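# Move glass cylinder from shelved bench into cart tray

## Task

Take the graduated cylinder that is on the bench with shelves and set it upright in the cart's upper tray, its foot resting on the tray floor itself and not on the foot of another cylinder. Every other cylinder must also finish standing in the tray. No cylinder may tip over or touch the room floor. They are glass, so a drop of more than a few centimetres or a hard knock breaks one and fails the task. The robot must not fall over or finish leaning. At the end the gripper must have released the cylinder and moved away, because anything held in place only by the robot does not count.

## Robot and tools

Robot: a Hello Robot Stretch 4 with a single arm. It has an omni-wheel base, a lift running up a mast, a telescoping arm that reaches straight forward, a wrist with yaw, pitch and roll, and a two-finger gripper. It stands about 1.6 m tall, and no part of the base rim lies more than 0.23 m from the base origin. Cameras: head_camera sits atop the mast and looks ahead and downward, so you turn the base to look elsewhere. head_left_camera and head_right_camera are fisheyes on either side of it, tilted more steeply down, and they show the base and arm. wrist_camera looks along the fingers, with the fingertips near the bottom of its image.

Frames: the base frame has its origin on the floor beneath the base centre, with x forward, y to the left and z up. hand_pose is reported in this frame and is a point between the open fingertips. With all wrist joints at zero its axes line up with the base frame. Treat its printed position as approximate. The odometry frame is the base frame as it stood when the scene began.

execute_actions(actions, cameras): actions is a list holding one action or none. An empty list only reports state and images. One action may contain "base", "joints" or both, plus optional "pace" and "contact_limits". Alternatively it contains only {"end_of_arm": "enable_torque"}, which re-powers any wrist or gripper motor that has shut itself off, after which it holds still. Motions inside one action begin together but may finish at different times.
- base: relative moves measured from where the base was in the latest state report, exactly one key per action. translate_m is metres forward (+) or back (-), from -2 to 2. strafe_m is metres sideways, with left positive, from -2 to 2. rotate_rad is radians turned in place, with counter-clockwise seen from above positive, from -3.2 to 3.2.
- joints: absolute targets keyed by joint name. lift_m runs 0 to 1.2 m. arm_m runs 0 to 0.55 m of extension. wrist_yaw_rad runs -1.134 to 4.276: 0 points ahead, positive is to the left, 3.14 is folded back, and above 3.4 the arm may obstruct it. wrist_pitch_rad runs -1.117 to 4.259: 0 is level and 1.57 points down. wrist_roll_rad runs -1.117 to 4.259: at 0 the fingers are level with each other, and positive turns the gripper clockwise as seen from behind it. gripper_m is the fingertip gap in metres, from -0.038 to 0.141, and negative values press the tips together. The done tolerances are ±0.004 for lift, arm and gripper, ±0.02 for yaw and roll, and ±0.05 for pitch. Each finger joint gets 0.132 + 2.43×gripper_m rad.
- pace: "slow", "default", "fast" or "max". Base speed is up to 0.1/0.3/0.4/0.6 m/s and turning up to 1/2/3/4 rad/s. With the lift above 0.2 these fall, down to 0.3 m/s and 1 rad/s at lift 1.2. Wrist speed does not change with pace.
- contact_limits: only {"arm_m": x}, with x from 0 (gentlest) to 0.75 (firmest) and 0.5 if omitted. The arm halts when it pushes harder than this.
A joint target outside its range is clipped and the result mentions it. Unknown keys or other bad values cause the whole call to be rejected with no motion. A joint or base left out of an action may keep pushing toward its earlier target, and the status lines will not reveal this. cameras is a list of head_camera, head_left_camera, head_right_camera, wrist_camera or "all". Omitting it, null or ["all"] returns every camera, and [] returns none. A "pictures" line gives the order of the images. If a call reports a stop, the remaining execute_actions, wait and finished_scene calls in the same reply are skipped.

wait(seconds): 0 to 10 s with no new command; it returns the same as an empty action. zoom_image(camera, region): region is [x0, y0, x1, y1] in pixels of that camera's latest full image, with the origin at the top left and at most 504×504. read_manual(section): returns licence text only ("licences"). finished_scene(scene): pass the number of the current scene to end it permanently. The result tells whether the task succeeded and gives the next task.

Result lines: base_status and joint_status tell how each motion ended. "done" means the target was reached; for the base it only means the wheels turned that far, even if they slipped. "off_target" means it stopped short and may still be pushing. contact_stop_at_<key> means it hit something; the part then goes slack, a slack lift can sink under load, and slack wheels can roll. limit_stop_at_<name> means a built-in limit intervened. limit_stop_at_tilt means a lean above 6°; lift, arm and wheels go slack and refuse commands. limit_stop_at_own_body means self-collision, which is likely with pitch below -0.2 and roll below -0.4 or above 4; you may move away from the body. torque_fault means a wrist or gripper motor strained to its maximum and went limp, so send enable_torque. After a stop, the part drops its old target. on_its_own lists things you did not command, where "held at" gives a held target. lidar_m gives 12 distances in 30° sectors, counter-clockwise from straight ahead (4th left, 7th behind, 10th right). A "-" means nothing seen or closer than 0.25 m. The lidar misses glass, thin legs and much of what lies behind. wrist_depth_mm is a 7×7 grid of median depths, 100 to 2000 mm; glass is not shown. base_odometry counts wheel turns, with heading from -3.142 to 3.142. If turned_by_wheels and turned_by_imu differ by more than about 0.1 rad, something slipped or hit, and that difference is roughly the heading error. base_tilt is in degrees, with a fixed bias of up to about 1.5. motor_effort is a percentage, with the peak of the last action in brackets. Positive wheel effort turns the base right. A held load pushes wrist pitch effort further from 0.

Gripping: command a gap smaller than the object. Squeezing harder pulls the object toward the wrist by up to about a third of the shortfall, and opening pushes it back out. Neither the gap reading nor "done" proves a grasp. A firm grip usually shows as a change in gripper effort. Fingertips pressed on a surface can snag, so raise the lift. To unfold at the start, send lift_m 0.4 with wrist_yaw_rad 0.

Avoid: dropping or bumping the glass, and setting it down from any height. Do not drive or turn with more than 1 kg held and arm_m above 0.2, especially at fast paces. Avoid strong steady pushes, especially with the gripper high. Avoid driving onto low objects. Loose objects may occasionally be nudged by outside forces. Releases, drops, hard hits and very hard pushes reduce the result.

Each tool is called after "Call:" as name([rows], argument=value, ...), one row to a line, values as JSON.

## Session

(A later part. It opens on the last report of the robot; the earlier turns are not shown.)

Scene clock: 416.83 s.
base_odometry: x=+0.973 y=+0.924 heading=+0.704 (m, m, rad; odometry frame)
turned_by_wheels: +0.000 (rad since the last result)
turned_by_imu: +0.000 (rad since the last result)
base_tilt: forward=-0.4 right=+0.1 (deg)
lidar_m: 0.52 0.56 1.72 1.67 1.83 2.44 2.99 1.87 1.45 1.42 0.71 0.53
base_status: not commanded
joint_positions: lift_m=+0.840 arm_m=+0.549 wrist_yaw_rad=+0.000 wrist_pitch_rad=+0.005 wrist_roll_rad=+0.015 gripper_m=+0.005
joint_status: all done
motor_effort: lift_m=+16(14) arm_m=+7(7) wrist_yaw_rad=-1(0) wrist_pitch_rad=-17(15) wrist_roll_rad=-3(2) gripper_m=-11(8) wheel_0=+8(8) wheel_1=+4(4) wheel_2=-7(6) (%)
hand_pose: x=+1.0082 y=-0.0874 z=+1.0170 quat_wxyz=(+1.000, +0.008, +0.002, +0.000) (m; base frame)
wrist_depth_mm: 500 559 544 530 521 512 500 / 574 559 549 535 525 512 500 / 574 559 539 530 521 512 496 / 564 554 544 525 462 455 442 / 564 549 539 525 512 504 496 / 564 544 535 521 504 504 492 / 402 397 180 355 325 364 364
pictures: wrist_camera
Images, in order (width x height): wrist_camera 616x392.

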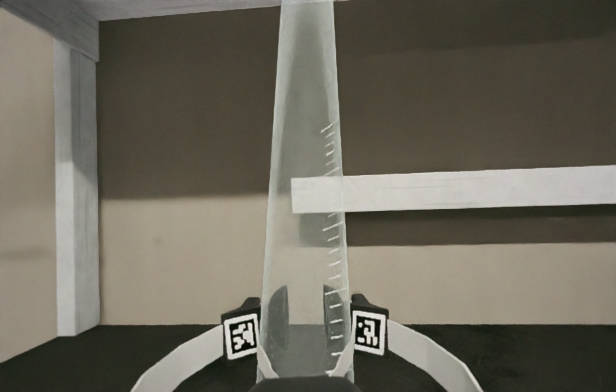

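Call:
execute_actions([
  {"base":{"strafe_m":0.06},"joints":{"lift_m":0.86},"pace":"slow"},
], cameras=[])

Call:
execute_actions([
  {"base":{"translate_m":0.2},"pace":"slow"},
], cameras=["wrist_camera","head_left_camera"])

Scene clock: 435.43 s.
base_odometry: x=+0.935 y=+0.970 heading=+0.704 (m, m, rad; odometry frame)
turned_by_wheels: +0.000 (rad since the last result)
turned_by_imu: -0.001 (rad since the last result)
base_tilt: forward=-0.3 right=+0.1 (deg)
lidar_m: 0.54 0.59 1.66 1.60 1.77 2.42 2.99 1.96 1.52 1.48 0.69 0.53
base_status: done
joint_positions: lift_m=+0.860 arm_m=+0.549 wrist_yaw_rad=+0.000 wrist_pitch_rad=+0.005 wrist_roll_rad=+0.015 gripper_m=+0.005
joint_status: all done
motor_effort: lift_m=+21(22) arm_m=+7(7) wrist_yaw_rad=+0(1) wrist_pitch_rad=-16(16) wrist_roll_rad=-2(3) gripper_m=-10(7) wheel_0=-6(11) wheel_1=+4(10) wheel_2=+0(5) (%)
hand_pose: x=+1.0082 y=-0.0874 z=+1.0366 quat_wxyz=(+1.000, +0.008, +0.002, +0.000) (m; base frame)
wrist_depth_mm: 585 504 544 539 525 517 504 / 580 559 549 539 525 517 504 / 574 554 549 535 530 517 504 / 574 554 544 530 473 459 449 / 574 554 544 530 521 512 500 / 569 549 544 530 512 504 500 / 569 442 181 399 368 410 407
pictures: none
No camera images: the call's "cameras" was empty. Leave "cameras" out to get every camera's image.

Scene clock: 438.73 s.
base_odometry: x=+1.087 y=+1.099 heading=+0.704 (m, m, rad; odometry frame)
turned_by_wheels: +0.001 (rad since the last result)
turned_by_imu: +0.000 (rad since the last result)
base_tilt: forward=-0.3 right=+0.1 (deg)
lidar_m: 0.33 0.36 1.61 1.58 1.74 2.58 3.20 1.99 1.54 0.93 0.44 0.33
base_status: done
joint_positions: lift_m=+0.860 arm_m=+0.549 wrist_yaw_rad=+0.000 wrist_pitch_rad=+0.005 wrist_roll_rad=+0.015 gripper_m=+0.005
joint_status: not commanded
motor_effort: lift_m=+21(21) arm_m=+7(7) wrist_yaw_rad=+0(1) wrist_pitch_rad=-16(14) wrist_roll_rad=-2(2) gripper_m=-9(11) wheel_0=+7(11) wheel_1=+6(8) wheel_2=-6(10) (%)
hand_pose: x=+1.0082 y=-0.0874 z=+1.0366 quat_wxyz=(+1.000, +0.008, +0.002, +0.000) (m; base frame)
wrist_depth_mm: 364 353 347 338 330 324 317 / 362 353 345 338 330 324 320 / 357 351 342 338 330 322 317 / 355 353 343 336 274 267 263 / 355 349 342 334 324 319 312 / 340 349 340 330 324 319 312 / 340 351 181 330 320 315 312
pictures: head_left_camera, wrist_camera
Images, in order (width x height): head_left_camera 420x672, wrist_camera 616x392.

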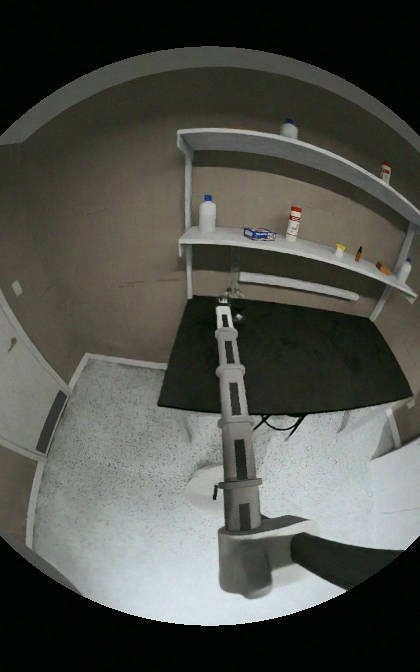

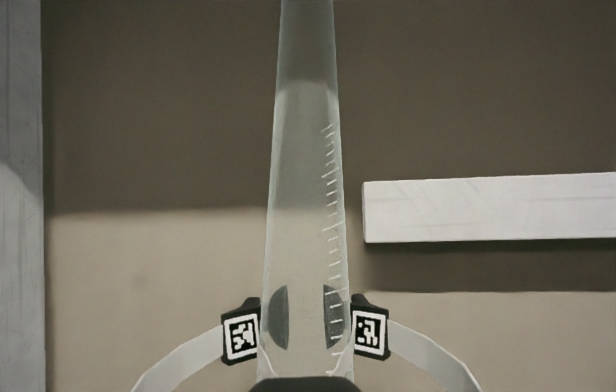

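Call:
execute_actions([
  {"base":{"translate_m":0.085},"pace":"slow"},
], cameras=["wrist_camera"])

Scene clock: 443.80 s.
base_odometry: x=+1.151 y=+1.154 heading=+0.705 (m, m, rad; odometry frame)
turned_by_wheels: +0.001 (rad since the last result)
turned_by_imu: +0.000 (rad since the last result)
base_tilt: forward=-0.4 right=+0.1 (deg)
lidar_m: 0.25 0.27 1.60 1.58 1.72 2.58 3.26 1.97 1.57 0.75 0.34 0.25
base_status: done
joint_positions: lift_m=+0.860 arm_m=+0.549 wrist_yaw_rad=+0.000 wrist_pitch_rad=+0.005 wrist_roll_rad=+0.015 gripper_m=+0.005
joint_status: not commanded
motor_effort: lift_m=+21(21) arm_m=+7(7) wrist_yaw_rad=+0(0) wrist_pitch_rad=-18(16) wrist_roll_rad=-3(3) gripper_m=-7(9) wheel_0=+9(10) wheel_1=+5(8) wheel_2=-5(10) (%)
hand_pose: x=+1.0082 y=-0.0874 z=+1.0366 quat_wxyz=(+1.000, +0.008, +0.002, +0.000) (m; base frame)
wrist_depth_mm: 273 265 259 252 246 243 238 / 271 265 257 251 246 242 236 / 268 264 257 251 245 239 236 / 268 263 257 250 189 185 182 / 268 263 256 249 242 186 183 / 266 259 256 248 241 238 233 / 266 259 183 246 239 236 232
pictures: wrist_camera
Images, in order (width x height): wrist_camera 616x392.

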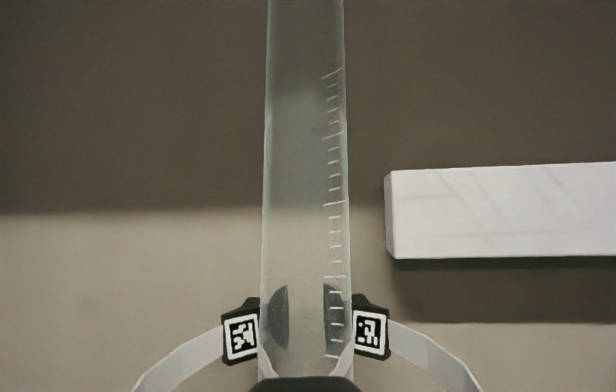

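Nearly upright. Lower onto the table against the wall.

Call:
execute_actions([
  {"joints":{"lift_m":0.835},"pace":"slow"},
], cameras=["wrist_camera"])

Scene clock: 446.70 s.
base_odometry: x=+1.151 y=+1.154 heading=+0.705 (m, m, rad; odometry frame)
turned_by_wheels: +0.000 (rad since the last result)
turned_by_imu: -0.001 (rad since the last result)
base_tilt: forward=-0.4 right=+0.1 (deg)
lidar_m: 0.25 0.27 1.61 1.58 1.74 2.62 3.27 1.98 1.54 0.74 0.32 0.26
base_status: not commanded
joint_positions: lift_m=+0.835 arm_m=+0.549 wrist_yaw_rad=+0.000 wrist_pitch_rad=+0.005 wrist_roll_rad=+0.015 gripper_m=+0.005
joint_status: all done
motor_effort: lift_m=+15(19) arm_m=+7(7) wrist_yaw_rad=-1(1) wrist_pitch_rad=-15(16) wrist_roll_rad=-3(2) gripper_m=-8(10) wheel_0=+8(8) wheel_1=+5(5) wheel_2=-5(6) (%)
hand_pose: x=+1.0082 y=-0.0874 z=+1.0121 quat_wxyz=(+1.000, +0.008, +0.002, +0.000) (m; base frame)
wrist_depth_mm: 272 266 259 253 247 242 237 / 270 265 259 253 246 241 236 / 270 263 256 252 225 186 182 / 270 264 257 250 243 186 183 / 268 262 255 249 244 239 234 / 267 260 255 247 241 236 234 / 265 259 183 246 238 236 233
pictures: wrist_camera
Images, in order (width x height): wrist_camera 616x392.

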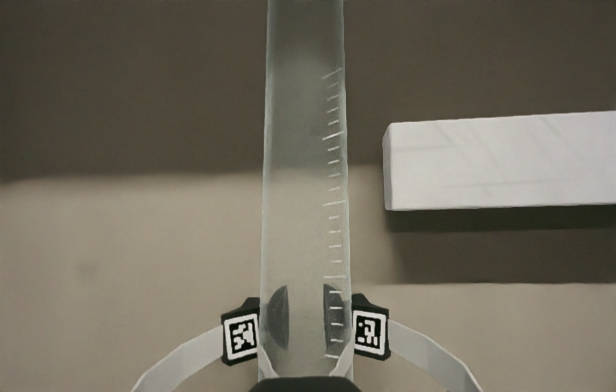

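Call:
execute_actions([
  {"joints":{"lift_m":0.812},"pace":"slow","contact_limits":{}},
], cameras=["wrist_camera"])

action 0: "contact_limits" must be an object like {"arm_m": 0.15}; or leave it out

Call:
execute_actions([
  {"joints":{"lift_m":0.815},"pace":"slow"},
], cameras=["wrist_camera"])

Scene clock: 452.03 s.
base_odometry: x=+1.151 y=+1.154 heading=+0.705 (m, m, rad; odometry frame)
turned_by_wheels: +0.000 (rad since the last result)
turned_by_imu: -0.001 (rad since the last result)
base_tilt: forward=-0.3 right=+0.1 (deg)
lidar_m: 0.25 0.26 1.60 1.59 1.74 2.57 3.28 1.99 1.56 0.76 0.32 0.26
base_status: not commanded
joint_positions: lift_m=+0.815 arm_m=+0.549 wrist_yaw_rad=+0.000 wrist_pitch_rad=+0.004 wrist_roll_rad=+0.015 gripper_m=+0.005
joint_status: all done
motor_effort: lift_m=+15(14) arm_m=+7(7) wrist_yaw_rad=+0(0) wrist_pitch_rad=-14(14) wrist_roll_rad=-2(3) gripper_m=-8(12) wheel_0=+9(8) wheel_1=+5(5) wheel_2=-5(5) (%)
hand_pose: x=+1.0082 y=-0.0874 z=+0.9922 quat_wxyz=(+1.000, +0.008, +0.002, +0.000) (m; base frame)
wrist_depth_mm: 272 265 258 253 248 242 238 / 271 265 257 253 247 188 184 / 270 264 258 253 191 187 183 / 270 263 256 252 244 238 235 / 268 262 255 249 244 239 234 / 266 259 255 247 241 237 234 / 265 259 183 247 239 236 233
pictures: wrist_camera
Images, in order (width x height): wrist_camera 616x392.

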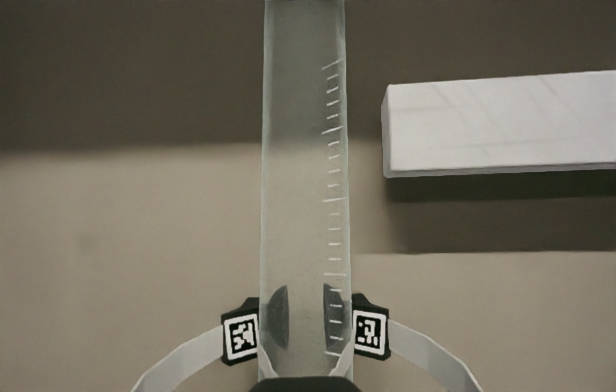

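Call:
execute_actions([
  {"joints":{"lift_m":0.795},"pace":"slow"},
])

Scene clock: 468.20 s.
base_odometry: x=+1.151 y=+1.154 heading=+0.705 (m, m, rad; odometry frame)
turned_by_wheels: +0.000 (rad since the last result)
turned_by_imu: -0.001 (rad since the last result)
base_tilt: forward=-0.4 right=+0.2 (deg)
lidar_m: 0.25 0.27 1.61 1.58 1.72 2.59 3.27 1.98 1.56 0.72 0.33 0.25
base_status: not commanded
joint_positions: lift_m=+0.796 arm_m=+0.549 wrist_yaw_rad=+0.000 wrist_pitch_rad=-0.007 wrist_roll_rad=+0.015 gripper_m=+0.005
joint_status: all done
motor_effort: lift_m=+11(17) arm_m=+6(7) wrist_yaw_rad=+0(0) wrist_pitch_rad=+19(21) wrist_roll_rad=-2(2) gripper_m=-9(7) wheel_0=+8(8) wheel_1=+5(5) wheel_2=-5(5) (%)
hand_pose: x=+1.0082 y=-0.0875 z=+0.9758 quat_wxyz=(+1.000, +0.007, -0.004, +0.000) (m; base frame)
wrist_depth_mm: 277 271 263 257 250 245 241 / 274 268 260 255 213 189 186 / 273 266 258 254 218 190 185 / 270 264 258 251 246 241 236 / 270 263 256 250 244 239 235 / 267 260 255 248 241 236 233 / 265 259 185 244 237 236 233
pictures: head_camera, head_left_camera, head_right_camera, wrist_camera
Images, in order (width x height): head_camera 420x560, head_left_camera 420x672, head_right_camera 420x672, wrist_camera 616x392.

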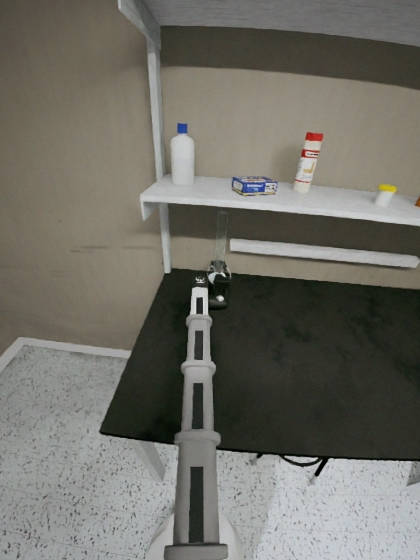

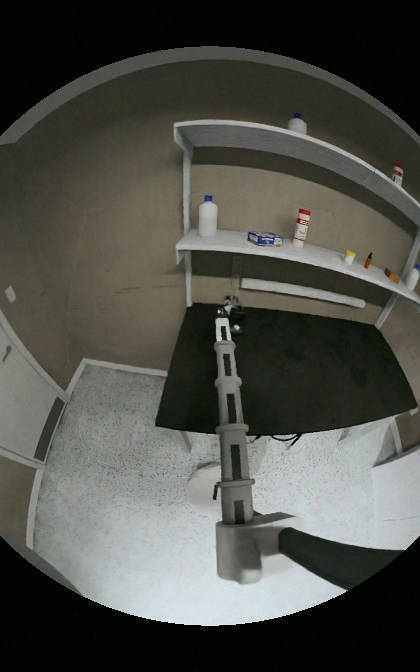

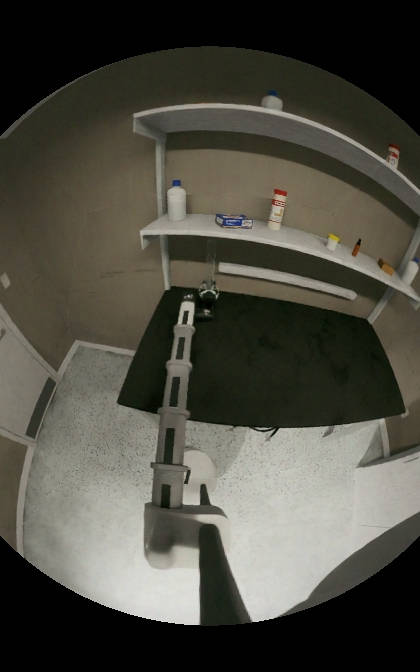

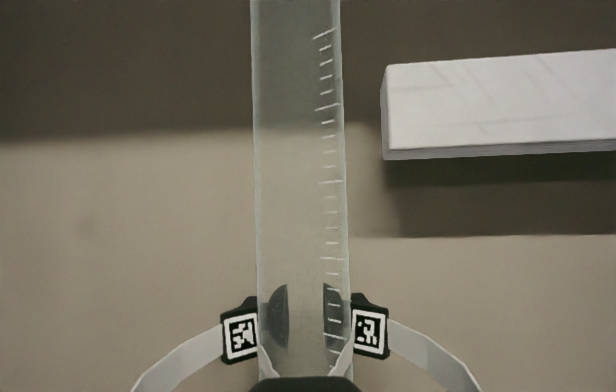

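Call:
execute_actions([
  {"joints":{"lift_m":0.802,"gripper_m":0.06},"pace":"slow"},
], cameras=["wrist_camera","head_camera"])

Call:
execute_actions([
  {"joints":{"gripper_m":0.11},"pace":"slow"},
], cameras=["wrist_camera","head_camera"])

Scene clock: 474.23 s.
base_odometry: x=+1.151 y=+1.154 heading=+0.705 (m, m, rad; odometry frame)
turned_by_wheels: +0.000 (rad since the last result)
turned_by_imu: -0.001 (rad since the last result)
base_tilt: forward=-0.4 right=+0.1 (deg)
lidar_m: 0.25 0.27 1.60 1.57 1.72 2.60 3.29 1.98 1.54 0.75 0.33 0.25
base_status: not commanded
joint_positions: lift_m=+0.802 arm_m=+0.549 wrist_yaw_rad=+0.000 wrist_pitch_rad=+0.002 wrist_roll_rad=+0.015 gripper_m=+0.060
joint_status: all done
motor_effort: lift_m=+20(23) arm_m=+7(7) wrist_yaw_rad=+1(0) wrist_pitch_rad=-8(19) wrist_roll_rad=-2(1) gripper_m=-3(9) wheel_0=+8(8) wheel_1=+5(5) wheel_2=-5(5) (%)
hand_pose: x=+1.0082 y=-0.0875 z=+0.9794 quat_wxyz=(+1.000, +0.007, +0.001, +0.000) (m; base frame)
wrist_depth_mm: 274 267 260 254 248 242 238 / 272 264 259 252 191 187 184 / 272 263 257 251 217 187 184 / 270 263 257 251 245 238 236 / 268 263 255 250 244 238 236 / 266 260 253 248 240 237 232 / 266 259 251 245 239 235 232
pictures: head_camera, wrist_camera
Images, in order (width x height): head_camera 420x560, wrist_camera 616x392.

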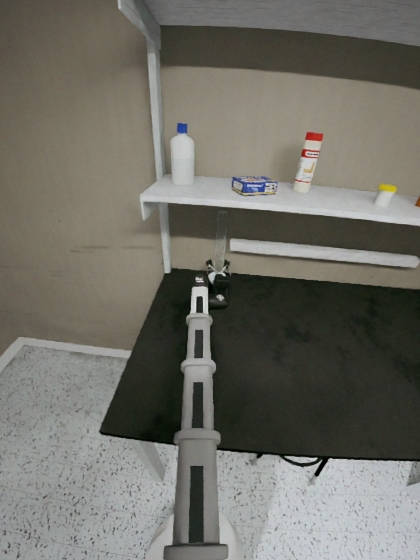

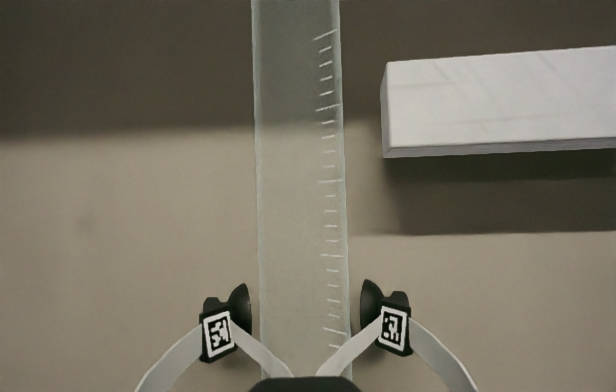

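Scene clock: 476.53 s.
base_odometry: x=+1.151 y=+1.154 heading=+0.705 (m, m, rad; odometry frame)
turned_by_wheels: +0.000 (rad since the last result)
turned_by_imu: +0.000 (rad since the last result)
base_tilt: forward=-0.4 right=+0.1 (deg)
lidar_m: 0.25 0.28 1.59 1.58 1.74 2.57 3.27 2.01 1.53 0.72 0.33 0.25
base_status: not commanded
joint_positions: lift_m=+0.802 arm_m=+0.549 wrist_yaw_rad=+0.000 wrist_pitch_rad=+0.002 wrist_roll_rad=+0.015 gripper_m=+0.110
joint_status: all done
motor_effort: lift_m=+20(20) arm_m=+7(7) wrist_yaw_rad=+1(1) wrist_pitch_rad=-9(9) wrist_roll_rad=-2(2) gripper_m=+1(2) wheel_0=+8(8) wheel_1=+5(5) wheel_2=-5(5) (%)
hand_pose: x=+1.0082 y=-0.0875 z=+0.9794 quat_wxyz=(+1.000, +0.007, +0.001, +0.000) (m; base frame)
wrist_depth_mm: 274 267 259 254 249 243 237 / 271 265 258 253 192 187 184 / 271 264 257 252 219 189 185 / 271 264 256 250 245 239 236 / 268 263 255 249 244 238 233 / 265 260 252 249 243 236 234 / 267 259 253 245 241 235 231
pictures: head_camera, wrist_camera
Images, in order (width x height): head_camera 420x560, wrist_camera 616x392.

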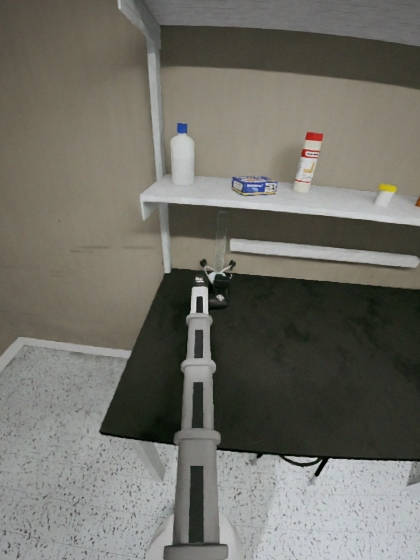

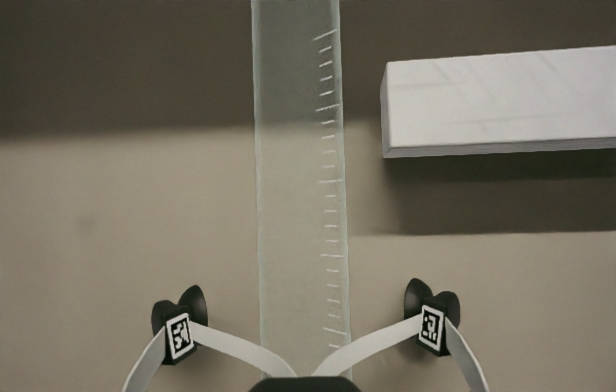

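Call:
execute_actions([
  {"joints":{"arm_m":0.51},"pace":"slow"},
], cameras=[])

Call:
execute_actions([
  {"joints":{"lift_m":0.85},"pace":"slow"},
], cameras=[])

Call:
execute_actions([
  {"joints":{"gripper_m":0.055},"pace":"slow"},
], cameras=["wrist_camera","head_left_camera"])

Scene clock: 482.33 s.
base_odometry: x=+1.151 y=+1.154 heading=+0.705 (m, m, rad; odometry frame)
turned_by_wheels: +0.000 (rad since the last result)
turned_by_imu: -0.001 (rad since the last result)
base_tilt: forward=-0.4 right=+0.1 (deg)
lidar_m: 0.25 0.26 1.57 1.57 1.73 2.56 3.28 1.98 1.54 0.74 0.31 0.25
base_status: not commanded
joint_positions: lift_m=+0.802 arm_m=+0.511 wrist_yaw_rad=+0.000 wrist_pitch_rad=+0.002 wrist_roll_rad=+0.015 gripper_m=+0.110
joint_status: all done
motor_effort: lift_m=+20(20) arm_m=-7(7) wrist_yaw_rad=-1(0) wrist_pitch_rad=-8(10) wrist_roll_rad=-1(1) gripper_m=+1(0) wheel_0=+8(9) wheel_1=+4(4) wheel_2=-5(5) (%)
hand_pose: x=+0.9706 y=-0.0875 z=+0.9794 quat_wxyz=(+1.000, +0.007, +0.001, +0.000) (m; base frame)
wrist_depth_mm: 315 306 300 291 285 279 274 / 312 304 298 289 282 224 220 / 310 303 297 290 228 224 220 / 309 301 296 289 283 276 271 / 309 301 293 289 279 274 268 / 307 300 290 286 281 272 267 / 304 296 262 282 277 270 266
pictures: none
No camera images: the call's "cameras" was empty. Leave "cameras" out to get every camera's image.

Scene clock: 483.60 s.
base_odometry: x=+1.151 y=+1.154 heading=+0.705 (m, m, rad; odometry frame)
turned_by_wheels: +0.000 (rad since the last result)
turned_by_imu: +0.000 (rad since the last result)
base_tilt: forward=-0.4 right=+0.1 (deg)
lidar_m: 0.25 0.27 1.60 1.58 1.73 2.58 3.27 1.99 1.53 0.71 0.34 0.25
base_status: not commanded
joint_positions: lift_m=+0.850 arm_m=+0.511 wrist_yaw_rad=+0.000 wrist_pitch_rad=+0.002 wrist_roll_rad=+0.015 gripper_m=+0.110
joint_status: all done
motor_effort: lift_m=+20(20) arm_m=-7(7) wrist_yaw_rad=+0(0) wrist_pitch_rad=-10(10) wrist_roll_rad=-2(2) gripper_m=-2(2) wheel_0=+8(9) wheel_1=+5(4) wheel_2=-5(5) (%)
hand_pose: x=+0.9706 y=-0.0875 z=+1.0274 quat_wxyz=(+1.000, +0.007, +0.001, +0.000) (m; base frame)
wrist_depth_mm: 314 306 298 291 283 278 273 / 312 304 297 290 283 278 272 / 312 304 297 289 283 274 270 / 309 301 296 287 227 222 217 / 309 300 294 287 278 273 270 / 307 300 291 286 279 273 267 / 304 298 289 281 278 270 267
pictures: none
No camera images: the call's "cameras" was empty. Leave "cameras" out to get every camera's image.

Scene clock: 486.07 s.
base_odometry: x=+1.151 y=+1.154 heading=+0.705 (m, m, rad; odometry frame)
turned_by_wheels: +0.000 (rad since the last result)
turned_by_imu: +0.000 (rad since the last result)
base_tilt: forward=-0.4 right=+0.2 (deg)
lidar_m: 0.25 0.28 1.60 1.58 1.74 2.56 3.28 2.01 1.55 0.72 0.34 0.25
base_status: not commanded
joint_positions: lift_m=+0.850 arm_m=+0.511 wrist_yaw_rad=+0.000 wrist_pitch_rad=+0.002 wrist_roll_rad=+0.015 gripper_m=+0.055
joint_status: all done
motor_effort: lift_m=+20(20) arm_m=-7(7) wrist_yaw_rad=+0(0) wrist_pitch_rad=-8(9) wrist_roll_rad=-3(1) gripper_m=-3(1) wheel_0=+9(8) wheel_1=+5(5) wheel_2=-5(5) (%)
hand_pose: x=+0.9706 y=-0.0875 z=+1.0274 quat_wxyz=(+1.000, +0.007, +0.001, +0.000) (m; base frame)
wrist_depth_mm: 315 306 300 290 286 278 273 / 314 304 297 291 283 278 273 / 312 304 297 291 282 277 272 / 310 304 294 287 227 222 216 / 309 301 296 287 278 274 268 / 306 298 290 287 217 274 267 / 307 298 289 282 278 271 267
pictures: head_left_camera, wrist_camera
Images, in order (width x height): head_left_camera 420x672, wrist_camera 616x392.

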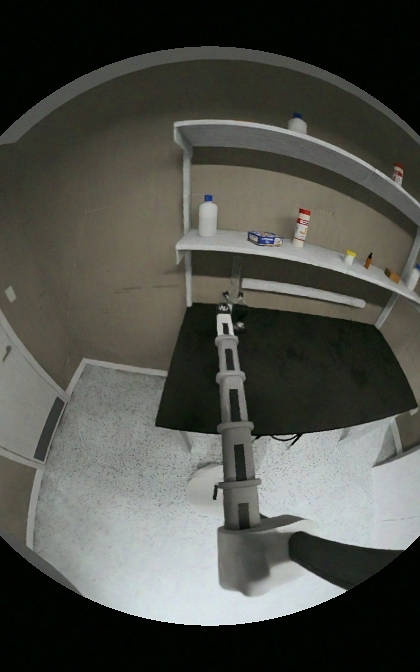

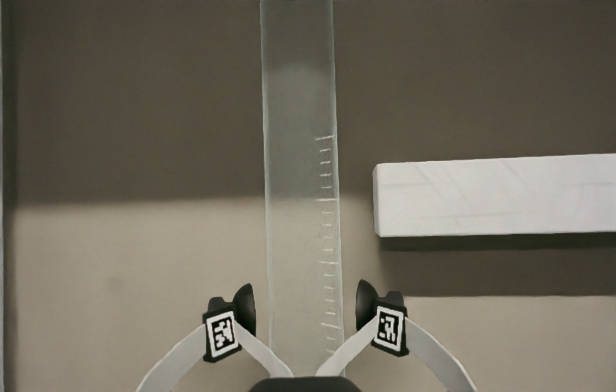

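Call:
execute_actions([
  {"joints":{"gripper_m":0.038},"pace":"slow"},
], cameras=["wrist_camera"])

Scene clock: 492.23 s.
base_odometry: x=+1.151 y=+1.154 heading=+0.705 (m, m, rad; odometry frame)
turned_by_wheels: +0.000 (rad since the last result)
turned_by_imu: -0.001 (rad since the last result)
base_tilt: forward=-0.4 right=+0.1 (deg)
lidar_m: 0.25 0.26 1.61 1.58 1.75 2.59 3.28 1.99 1.54 0.73 0.33 0.26
base_status: not commanded
joint_positions: lift_m=+0.850 arm_m=+0.511 wrist_yaw_rad=+0.000 wrist_pitch_rad=+0.002 wrist_roll_rad=+0.015 gripper_m=+0.038
joint_status: all done
motor_effort: lift_m=+20(20) arm_m=-7(7) wrist_yaw_rad=+0(0) wrist_pitch_rad=-11(7) wrist_roll_rad=-2(1) gripper_m=-2(4) wheel_0=+8(8) wheel_1=+5(5) wheel_2=-5(5) (%)
hand_pose: x=+0.9706 y=-0.0875 z=+1.0274 quat_wxyz=(+1.000, +0.007, +0.001, +0.000) (m; base frame)
wrist_depth_mm: 315 307 297 290 285 278 274 / 312 306 297 291 283 278 272 / 312 304 297 289 282 276 272 / 310 301 296 287 226 223 218 / 309 303 294 287 279 273 267 / 307 300 293 286 277 273 267 / 307 298 289 282 276 273 267
pictures: wrist_camera
Images, in order (width x height): wrist_camera 616x392.

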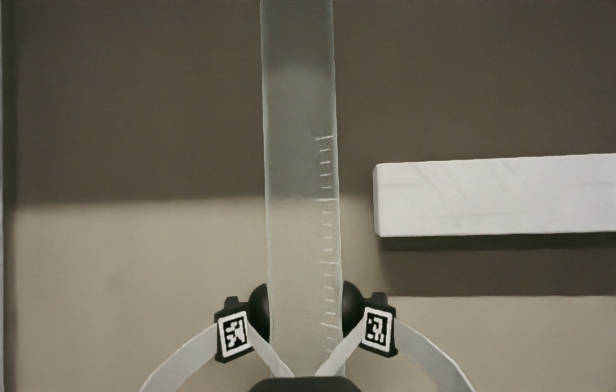

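Call:
execute_actions([
  {"joints":{"arm_m":0.502},"pace":"slow"},
], cameras=[])

Call:
execute_actions([
  {"joints":{"gripper_m":0.01},"pace":"slow"},
], cameras=["wrist_camera"])

Call:
execute_actions([
  {"joints":{"lift_m":0.875},"pace":"slow"},
], cameras=["wrist_camera","head_left_camera"])

Scene clock: 497.13 s.
base_odometry: x=+1.151 y=+1.154 heading=+0.705 (m, m, rad; odometry frame)
turned_by_wheels: +0.000 (rad since the last result)
turned_by_imu: -0.001 (rad since the last result)
base_tilt: forward=-0.4 right=+0.1 (deg)
lidar_m: 0.25 0.29 1.58 1.58 1.75 2.54 3.28 2.00 1.52 0.73 0.32 0.25
base_status: not commanded
joint_positions: lift_m=+0.850 arm_m=+0.503 wrist_yaw_rad=+0.000 wrist_pitch_rad=+0.002 wrist_roll_rad=+0.015 gripper_m=+0.038
joint_status: all done
motor_effort: lift_m=+20(20) arm_m=-7(8) wrist_yaw_rad=-1(1) wrist_pitch_rad=-7(9) wrist_roll_rad=-1(2) gripper_m=-3(3) wheel_0=+8(8) wheel_1=+5(4) wheel_2=-5(5) (%)
hand_pose: x=+0.9626 y=-0.0875 z=+1.0274 quat_wxyz=(+1.000, +0.007, +0.001, +0.000) (m; base frame)
wrist_depth_mm: 322 315 309 300 293 286 281 / 320 312 306 298 290 285 279 / 320 312 304 300 291 285 277 / 319 310 303 297 235 229 225 / 317 309 303 293 289 281 277 / 314 309 300 294 285 281 277 / 312 309 297 211 283 278 274
pictures: none
No camera images: the call's "cameras" was empty. Leave "cameras" out to get every camera's image.

Scene clock: 498.53 s.
base_odometry: x=+1.151 y=+1.154 heading=+0.705 (m, m, rad; odometry frame)
turned_by_wheels: +0.000 (rad since the last result)
turned_by_imu: +0.000 (rad since the last result)
base_tilt: forward=-0.3 right=+0.1 (deg)
lidar_m: 0.25 0.29 1.60 1.58 1.73 2.58 3.29 1.99 1.55 0.74 0.34 0.25
base_status: not commanded
joint_positions: lift_m=+0.850 arm_m=+0.503 wrist_yaw_rad=+0.000 wrist_pitch_rad=+0.002 wrist_roll_rad=+0.015 gripper_m=+0.010
joint_status: all done
motor_effort: lift_m=+20(20) arm_m=-7(7) wrist_yaw_rad=-1(0) wrist_pitch_rad=-9(8) wrist_roll_rad=-1(2) gripper_m=-18(19) wheel_0=+8(8) wheel_1=+5(5) wheel_2=-5(5) (%)
hand_pose: x=+0.9626 y=-0.0875 z=+1.0273 quat_wxyz=(+1.000, +0.007, +0.001, +0.000) (m; base frame)
wrist_depth_mm: 322 314 307 300 293 286 281 / 320 312 306 298 293 287 279 / 320 310 304 298 291 283 278 / 315 310 304 297 235 229 224 / 315 310 303 294 289 282 277 / 314 309 300 294 286 282 277 / 314 306 186 291 283 278 274
pictures: wrist_camera
Images, in order (width x height): wrist_camera 616x392.

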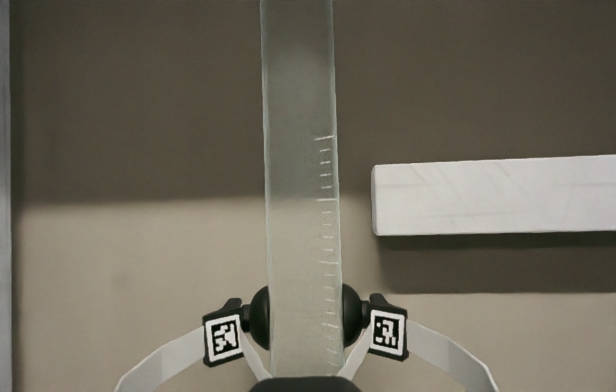

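Scene clock: 499.53 s.
base_odometry: x=+1.151 y=+1.154 heading=+0.705 (m, m, rad; odometry frame)
turned_by_wheels: +0.000 (rad since the last result)
turned_by_imu: +0.000 (rad since the last result)
base_tilt: forward=-0.4 right=+0.2 (deg)
lidar_m: 0.25 0.27 1.59 1.58 1.73 2.61 3.28 1.99 1.54 0.74 0.34 0.26
base_status: not commanded
joint_positions: lift_m=+0.875 arm_m=+0.503 wrist_yaw_rad=+0.000 wrist_pitch_rad=+0.005 wrist_roll_rad=+0.015 gripper_m=+0.010
joint_status: all done
motor_effort: lift_m=+21(21) arm_m=-7(7) wrist_yaw_rad=-1(0) wrist_pitch_rad=-17(16) wrist_roll_rad=-1(1) gripper_m=-18(17) wheel_0=+9(8) wheel_1=+5(5) wheel_2=-6(5) (%)
hand_pose: x=+0.9626 y=-0.0875 z=+1.0515 quat_wxyz=(+1.000, +0.007, +0.002, +0.000) (m; base frame)
wrist_depth_mm: 320 314 306 298 291 287 281 / 320 312 307 297 290 285 278 / 319 312 303 297 290 283 278 / 317 310 304 296 289 281 252 / 315 310 303 294 235 229 225 / 314 310 298 294 285 279 274 / 314 306 186 293 285 278 274
pictures: head_left_camera, wrist_camera
Images, in order (width x height): head_left_camera 420x672, wrist_camera 616x392.

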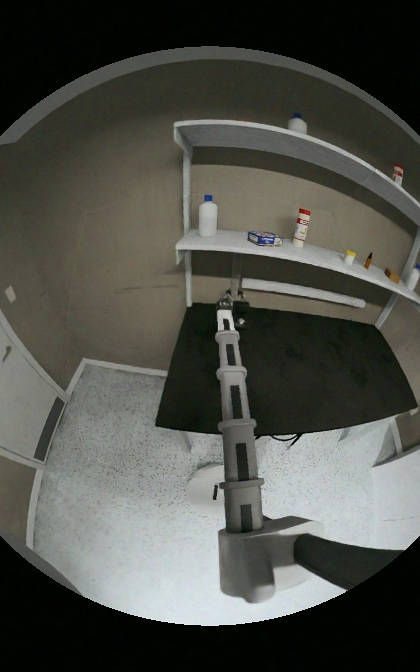

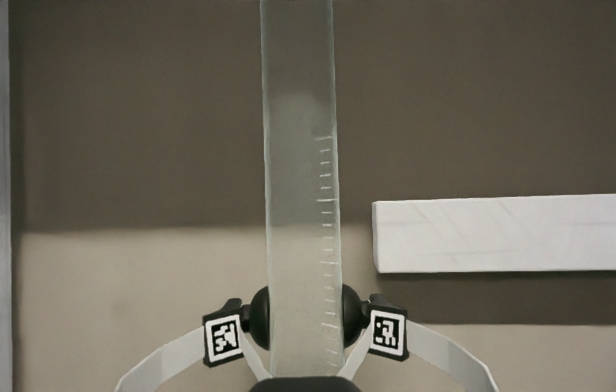

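Call:
execute_actions([
  {"joints":{"arm_m":0.05},"base":{"translate_m":-0.3},"pace":"slow"},
], cameras=["wrist_camera","head_left_camera"])

Scene clock: 508.63 s.
base_odometry: x=+0.923 y=+0.960 heading=+0.704 (m, m, rad; odometry frame)
turned_by_wheels: -0.001 (rad since the last result)
turned_by_imu: -0.003 (rad since the last result)
base_tilt: forward=-0.4 right=+0.1 (deg)
lidar_m: 0.45 0.58 1.65 1.61 1.80 2.41 2.98 1.94 1.50 1.49 0.71 0.55
base_status: done
joint_positions: lift_m=+0.875 arm_m=+0.051 wrist_yaw_rad=+0.000 wrist_pitch_rad=+0.005 wrist_roll_rad=+0.015 gripper_m=+0.010
joint_status: all done
motor_effort: lift_m=+21(21) arm_m=-7(6) wrist_yaw_rad=-1(1) wrist_pitch_rad=-17(15) wrist_roll_rad=-2(1) gripper_m=-17(18) wheel_0=-8(9) wheel_1=-4(8) wheel_2=+6(10) (%)
hand_pose: x=+0.5106 y=-0.0874 z=+1.0515 quat_wxyz=(+1.000, +0.007, +0.002, +0.000) (m; base frame)
wrist_depth_mm: 1138 1118 1078 1060 1025 1008 991 / 1138 1098 866 820 842 788 798 / 1118 1078 1060 1060 1025 1008 1008 / 1118 1078 1060 1042 1025 1008 960 / 1118 1078 1098 1025 1008 1008 976 / 1118 1078 676 715 574 683 668 / 1098 455 185 466 402 421 442
pictures: head_left_camera, wrist_camera
Images, in order (width x height): head_left_camera 420x672, wrist_camera 616x392.

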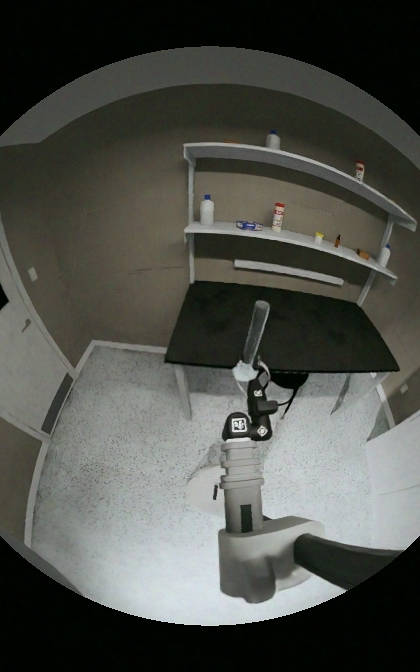

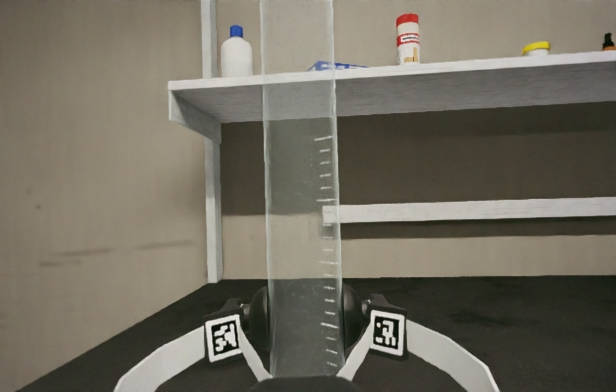

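Call:
execute_actions([
  {"base":{"rotate_rad":1.496},"joints":{"lift_m":1.07},"pace":"slow"},
], cameras=["head_left_camera"])

Call:
execute_actions([
  {"base":{"strafe_m":1.195}},
], cameras=["head_left_camera"])

Scene clock: 519.73 s.
base_odometry: x=+0.923 y=+0.960 heading=+2.199 (m, m, rad; odometry frame)
turned_by_wheels: +1.495 (rad since the last result)
turned_by_imu: +1.481 (rad since the last result)
base_tilt: forward=-0.3 right=+0.1 (deg)
lidar_m: 0.47 1.72 2.38 2.96 2.08 1.55 1.49 0.81 0.57 0.53 0.58 1.68
base_status: done
joint_positions: lift_m=+1.070 arm_m=+0.051 wrist_yaw_rad=+0.000 wrist_pitch_rad=+0.005 wrist_roll_rad=+0.015 gripper_m=+0.010
joint_status: all done
motor_effort: lift_m=+21(23) arm_m=-7(7) wrist_yaw_rad=-2(1) wrist_pitch_rad=-16(16) wrist_roll_rad=-1(2) gripper_m=-17(19) wheel_0=-8(12) wheel_1=-4(7) wheel_2=-5(9) (%)
hand_pose: x=+0.5106 y=-0.0873 z=+1.2465 quat_wxyz=(+1.000, +0.007, +0.002, +0.000) (m; base frame)
wrist_depth_mm: 1430 1397 1366 1366 1336 1336 1366 / 1397 1397 1366 1308 1366 1336 1336 / 1397 1397 1397 1336 1336 1336 1336 / 1397 1366 1397 1336 1336 1308 1308 / 1366 1366 1366 1308 1336 1308 1308 / 1366 1336 1308 1308 1336 1336 1308 / 1366 1366 186 1336 1308 1308 1281
pictures: head_left_camera
Images, in order (width x height): head_left_camera 420x672.

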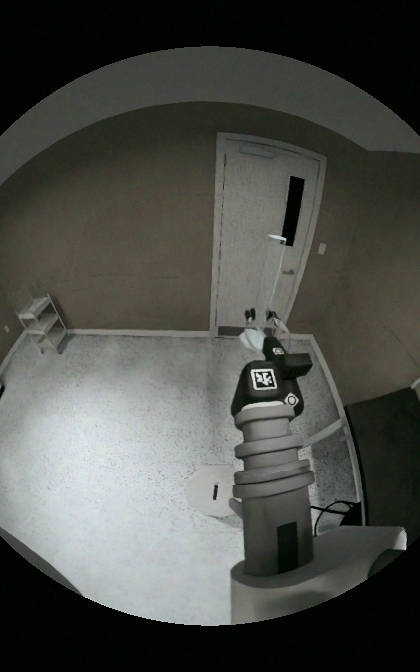

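Scene clock: 525.03 s.
base_odometry: x=-0.044 y=+0.258 heading=+2.199 (m, m, rad; odometry frame)
turned_by_wheels: +0.000 (rad since the last result)
turned_by_imu: -0.002 (rad since the last result)
base_tilt: forward=-0.4 right=+0.1 (deg)
lidar_m: 0.45 1.52 1.81 1.75 1.96 2.17 1.46 1.55 1.80 1.76 2.29 1.74
base_status: done
joint_positions: lift_m=+1.070 arm_m=+0.051 wrist_yaw_rad=+0.000 wrist_pitch_rad=+0.005 wrist_roll_rad=+0.015 gripper_m=+0.010
joint_status: not commanded
motor_effort: lift_m=+20(21) arm_m=-7(7) wrist_yaw_rad=+0(1) wrist_pitch_rad=-18(17) wrist_roll_rad=-2(1) gripper_m=-17(18) wheel_0=-3(16) wheel_1=+1(14) wheel_2=+0(3) (%)
hand_pose: x=+0.5106 y=-0.0874 z=+1.2465 quat_wxyz=(+1.000, +0.007, +0.003, +0.000) (m; base frame)
wrist_depth_mm: 1430 1397 1430 1430 1366 1397 1366 / 1430 1397 1397 1397 1397 1366 1397 / 1430 1397 1430 1430 1430 1366 1366 / 1397 1397 1430 1366 1366 1397 1336 / 1430 1397 1366 1397 1397 1397 1336 / 1366 1366 1397 1397 1366 1366 1366 / 1397 1397 186 1366 1366 1366 1366
pictures: head_left_camera
Images, in order (width x height): head_left_camera 420x672.

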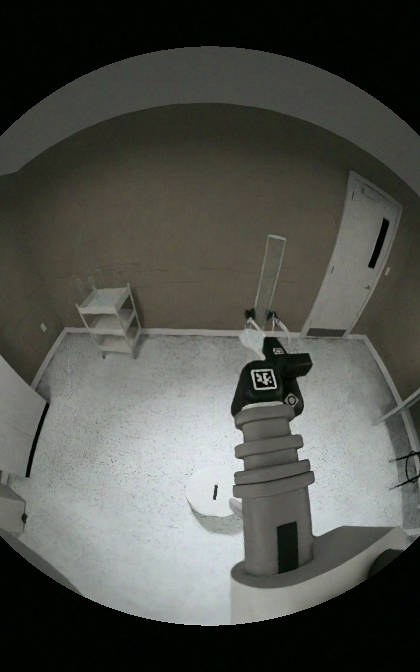

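Call:
execute_actions([
  {"base":{"strafe_m":1.0}},
], cameras=[])

Call:
execute_actions([
  {"base":{"translate_m":0.47},"pace":"slow"},
], cameras=["head_left_camera","head_camera"])

Scene clock: 533.77 s.
base_odometry: x=-0.853 y=-0.329 heading=+2.198 (m, m, rad; odometry frame)
turned_by_wheels: +0.000 (rad since the last result)
turned_by_imu: -0.002 (rad since the last result)
base_tilt: forward=-0.4 right=+0.2 (deg)
lidar_m: 0.44 1.73 0.80 0.74 0.81 1.24 2.06 1.58 2.12 2.76 2.36 1.75
base_status: done
joint_positions: lift_m=+1.070 arm_m=+0.051 wrist_yaw_rad=+0.000 wrist_pitch_rad=+0.005 wrist_roll_rad=+0.015 gripper_m=+0.010
joint_status: not commanded
motor_effort: lift_m=+20(20) arm_m=-7(7) wrist_yaw_rad=-1(0) wrist_pitch_rad=-17(16) wrist_roll_rad=-2(2) gripper_m=-16(14) wheel_0=-6(15) wheel_1=+3(11) wheel_2=+0(1) (%)
hand_pose: x=+0.5106 y=-0.0874 z=+1.2466 quat_wxyz=(+1.000, +0.007, +0.003, +0.000) (m; base frame)
wrist_depth_mm: 1499 1430 1464 1430 1430 1430 1397 / 1464 1397 1430 1430 1430 1430 1464 / 1464 1464 1464 1397 1397 1464 1397 / 1464 1430 1430 1430 1397 1430 1430 / 1464 1397 1430 1430 1430 1397 1336 / 1397 1430 1397 1430 1397 1397 1336 / 1430 1430 186 1397 1397 1397 1397
pictures: none
No camera images: the call's "cameras" was empty. Leave "cameras" out to get every camera's image.

Scene clock: 539.77 s.
base_odometry: x=-1.129 y=+0.051 heading=+2.199 (m, m, rad; odometry frame)
turned_by_wheels: +0.000 (rad since the last result)
turned_by_imu: +0.001 (rad since the last result)
base_tilt: forward=-0.4 right=+0.1 (deg)
lidar_m: 0.45 0.84 1.25 0.76 0.80 1.11 2.50 2.01 2.83 2.78 1.70 1.27
base_status: done
joint_positions: lift_m=+1.070 arm_m=+0.051 wrist_yaw_rad=+0.000 wrist_pitch_rad=+0.005 wrist_roll_rad=+0.015 gripper_m=+0.010
joint_status: not commanded
motor_effort: lift_m=+20(20) arm_m=-7(7) wrist_yaw_rad=-1(1) wrist_pitch_rad=-17(17) wrist_roll_rad=-2(1) gripper_m=-17(19) wheel_0=+7(10) wheel_1=+5(7) wheel_2=-6(10) (%)
hand_pose: x=+0.5106 y=-0.0874 z=+1.2466 quat_wxyz=(+1.000, +0.007, +0.003, +0.000) (m; base frame)
wrist_depth_mm: 976 976 960 960 960 960 946 / 976 960 976 946 946 946 946 / 960 946 946 946 946 931 946 / 960 960 960 960 946 946 931 / 976 960 946 946 946 946 931 / 960 946 960 917 917 917 917 / 931 946 186 931 917 931 917
pictures: head_camera, head_left_camera
Images, in order (width x height): head_camera 420x560, head_left_camera 420x672.

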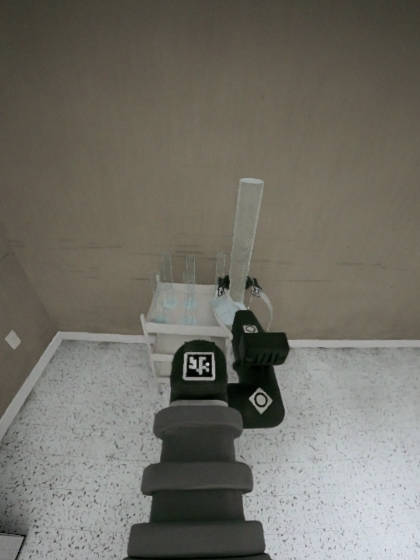

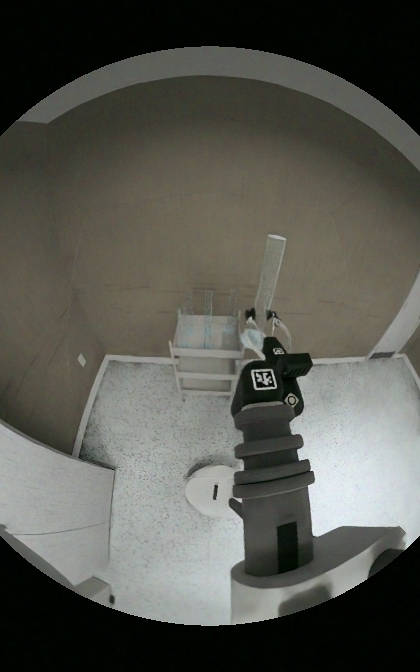

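Call:
execute_actions([
  {"joints":{"arm_m":0.46},"pace":"slow"},
], cameras=["head_left_camera","head_camera"])

Call:
execute_actions([
  {"joints":{"lift_m":0.78},"pace":"slow"},
])

Scene clock: 547.53 s.
base_odometry: x=-1.129 y=+0.051 heading=+2.199 (m, m, rad; odometry frame)
turned_by_wheels: +0.000 (rad since the last result)
turned_by_imu: -0.001 (rad since the last result)
base_tilt: forward=-0.4 right=+0.2 (deg)
lidar_m: 0.77 0.85 1.26 0.75 0.81 1.12 2.48 2.02 2.83 2.78 1.70 1.26
base_status: not commanded
joint_positions: lift_m=+1.070 arm_m=+0.459 wrist_yaw_rad=+0.000 wrist_pitch_rad=+0.005 wrist_roll_rad=+0.015 gripper_m=+0.010
joint_status: all done
motor_effort: lift_m=+20(20) arm_m=+7(8) wrist_yaw_rad=-1(1) wrist_pitch_rad=-16(17) wrist_roll_rad=-1(1) gripper_m=-19(17) wheel_0=+7(7) wheel_1=+5(5) wheel_2=-6(6) (%)
hand_pose: x=+0.9182 y=-0.0874 z=+1.2466 quat_wxyz=(+1.000, +0.007, +0.003, +0.000) (m; base frame)
wrist_depth_mm: 559 559 554 549 544 544 539 / 554 554 549 549 539 544 539 / 559 549 549 544 539 539 539 / 549 554 549 544 535 535 530 / 544 544 544 539 535 535 530 / 554 539 539 539 530 535 530 / 544 535 185 535 535 530 530
pictures: head_camera, head_left_camera
Images, in order (width x height): head_camera 420x560, head_left_camera 420x672.

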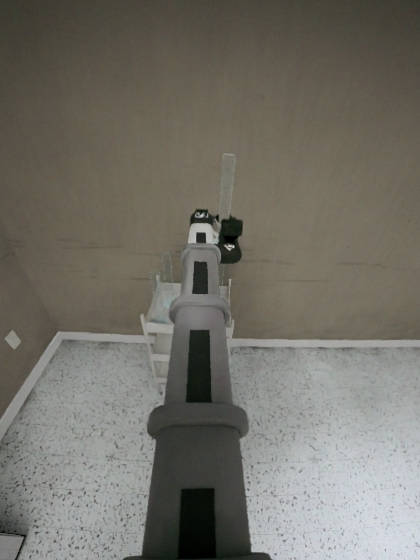

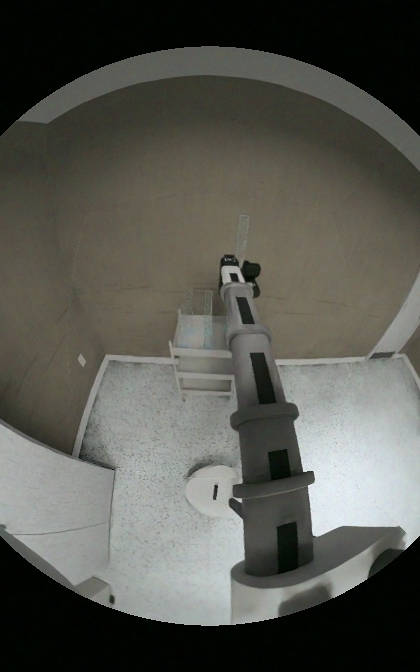

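Scene clock: 550.50 s.
base_odometry: x=-1.129 y=+0.051 heading=+2.199 (m, m, rad; odometry frame)
turned_by_wheels: +0.000 (rad since the last result)
turned_by_imu: -0.001 (rad since the last result)
base_tilt: forward=-0.3 right=+0.1 (deg)
lidar_m: 0.78 0.84 1.28 0.74 0.80 1.12 2.48 2.03 2.81 2.79 1.70 1.24
base_status: not commanded
joint_positions: lift_m=+0.780 arm_m=+0.459 wrist_yaw_rad=+0.000 wrist_pitch_rad=+0.005 wrist_roll_rad=+0.015 gripper_m=+0.010
joint_status: all done
motor_effort: lift_m=+15(17) arm_m=+7(7) wrist_yaw_rad=+0(1) wrist_pitch_rad=-15(17) wrist_roll_rad=-2(1) gripper_m=-18(18) wheel_0=+7(7) wheel_1=+5(5) wheel_2=-6(6) (%)
hand_pose: x=+0.9182 y=-0.0874 z=+0.9569 quat_wxyz=(+1.000, +0.007, +0.003, +0.000) (m; base frame)
wrist_depth_mm: 559 554 554 544 544 544 539 / 549 554 549 549 549 539 539 / 554 549 549 549 544 539 535 / 559 549 544 539 539 535 535 / 554 539 539 544 535 535 530 / 549 539 539 535 530 530 530 / 544 539 185 535 525 535 525
pictures: head_camera, head_left_camera, head_right_camera, wrist_camera
Images, in order (width x height): head_camera 420x560, head_left_camera 420x672, head_right_camera 420x672, wrist_camera 616x392.

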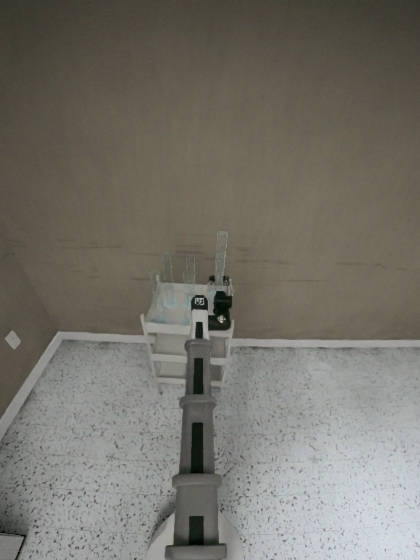

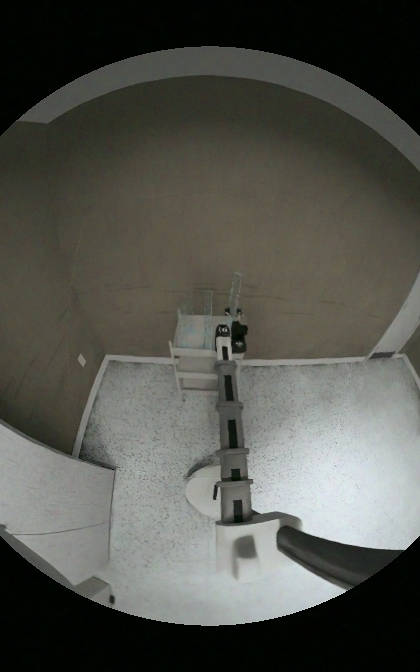

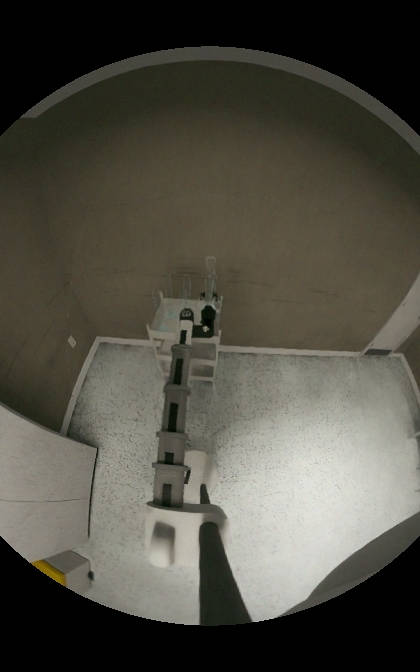

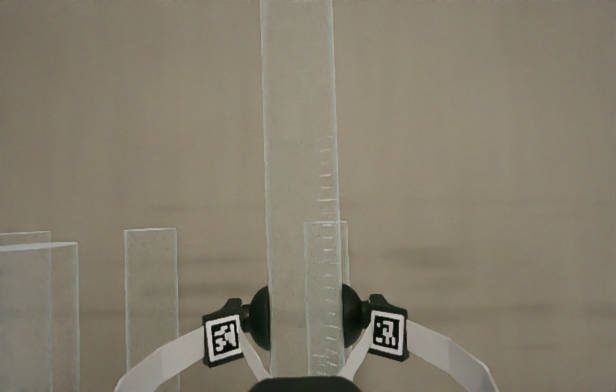

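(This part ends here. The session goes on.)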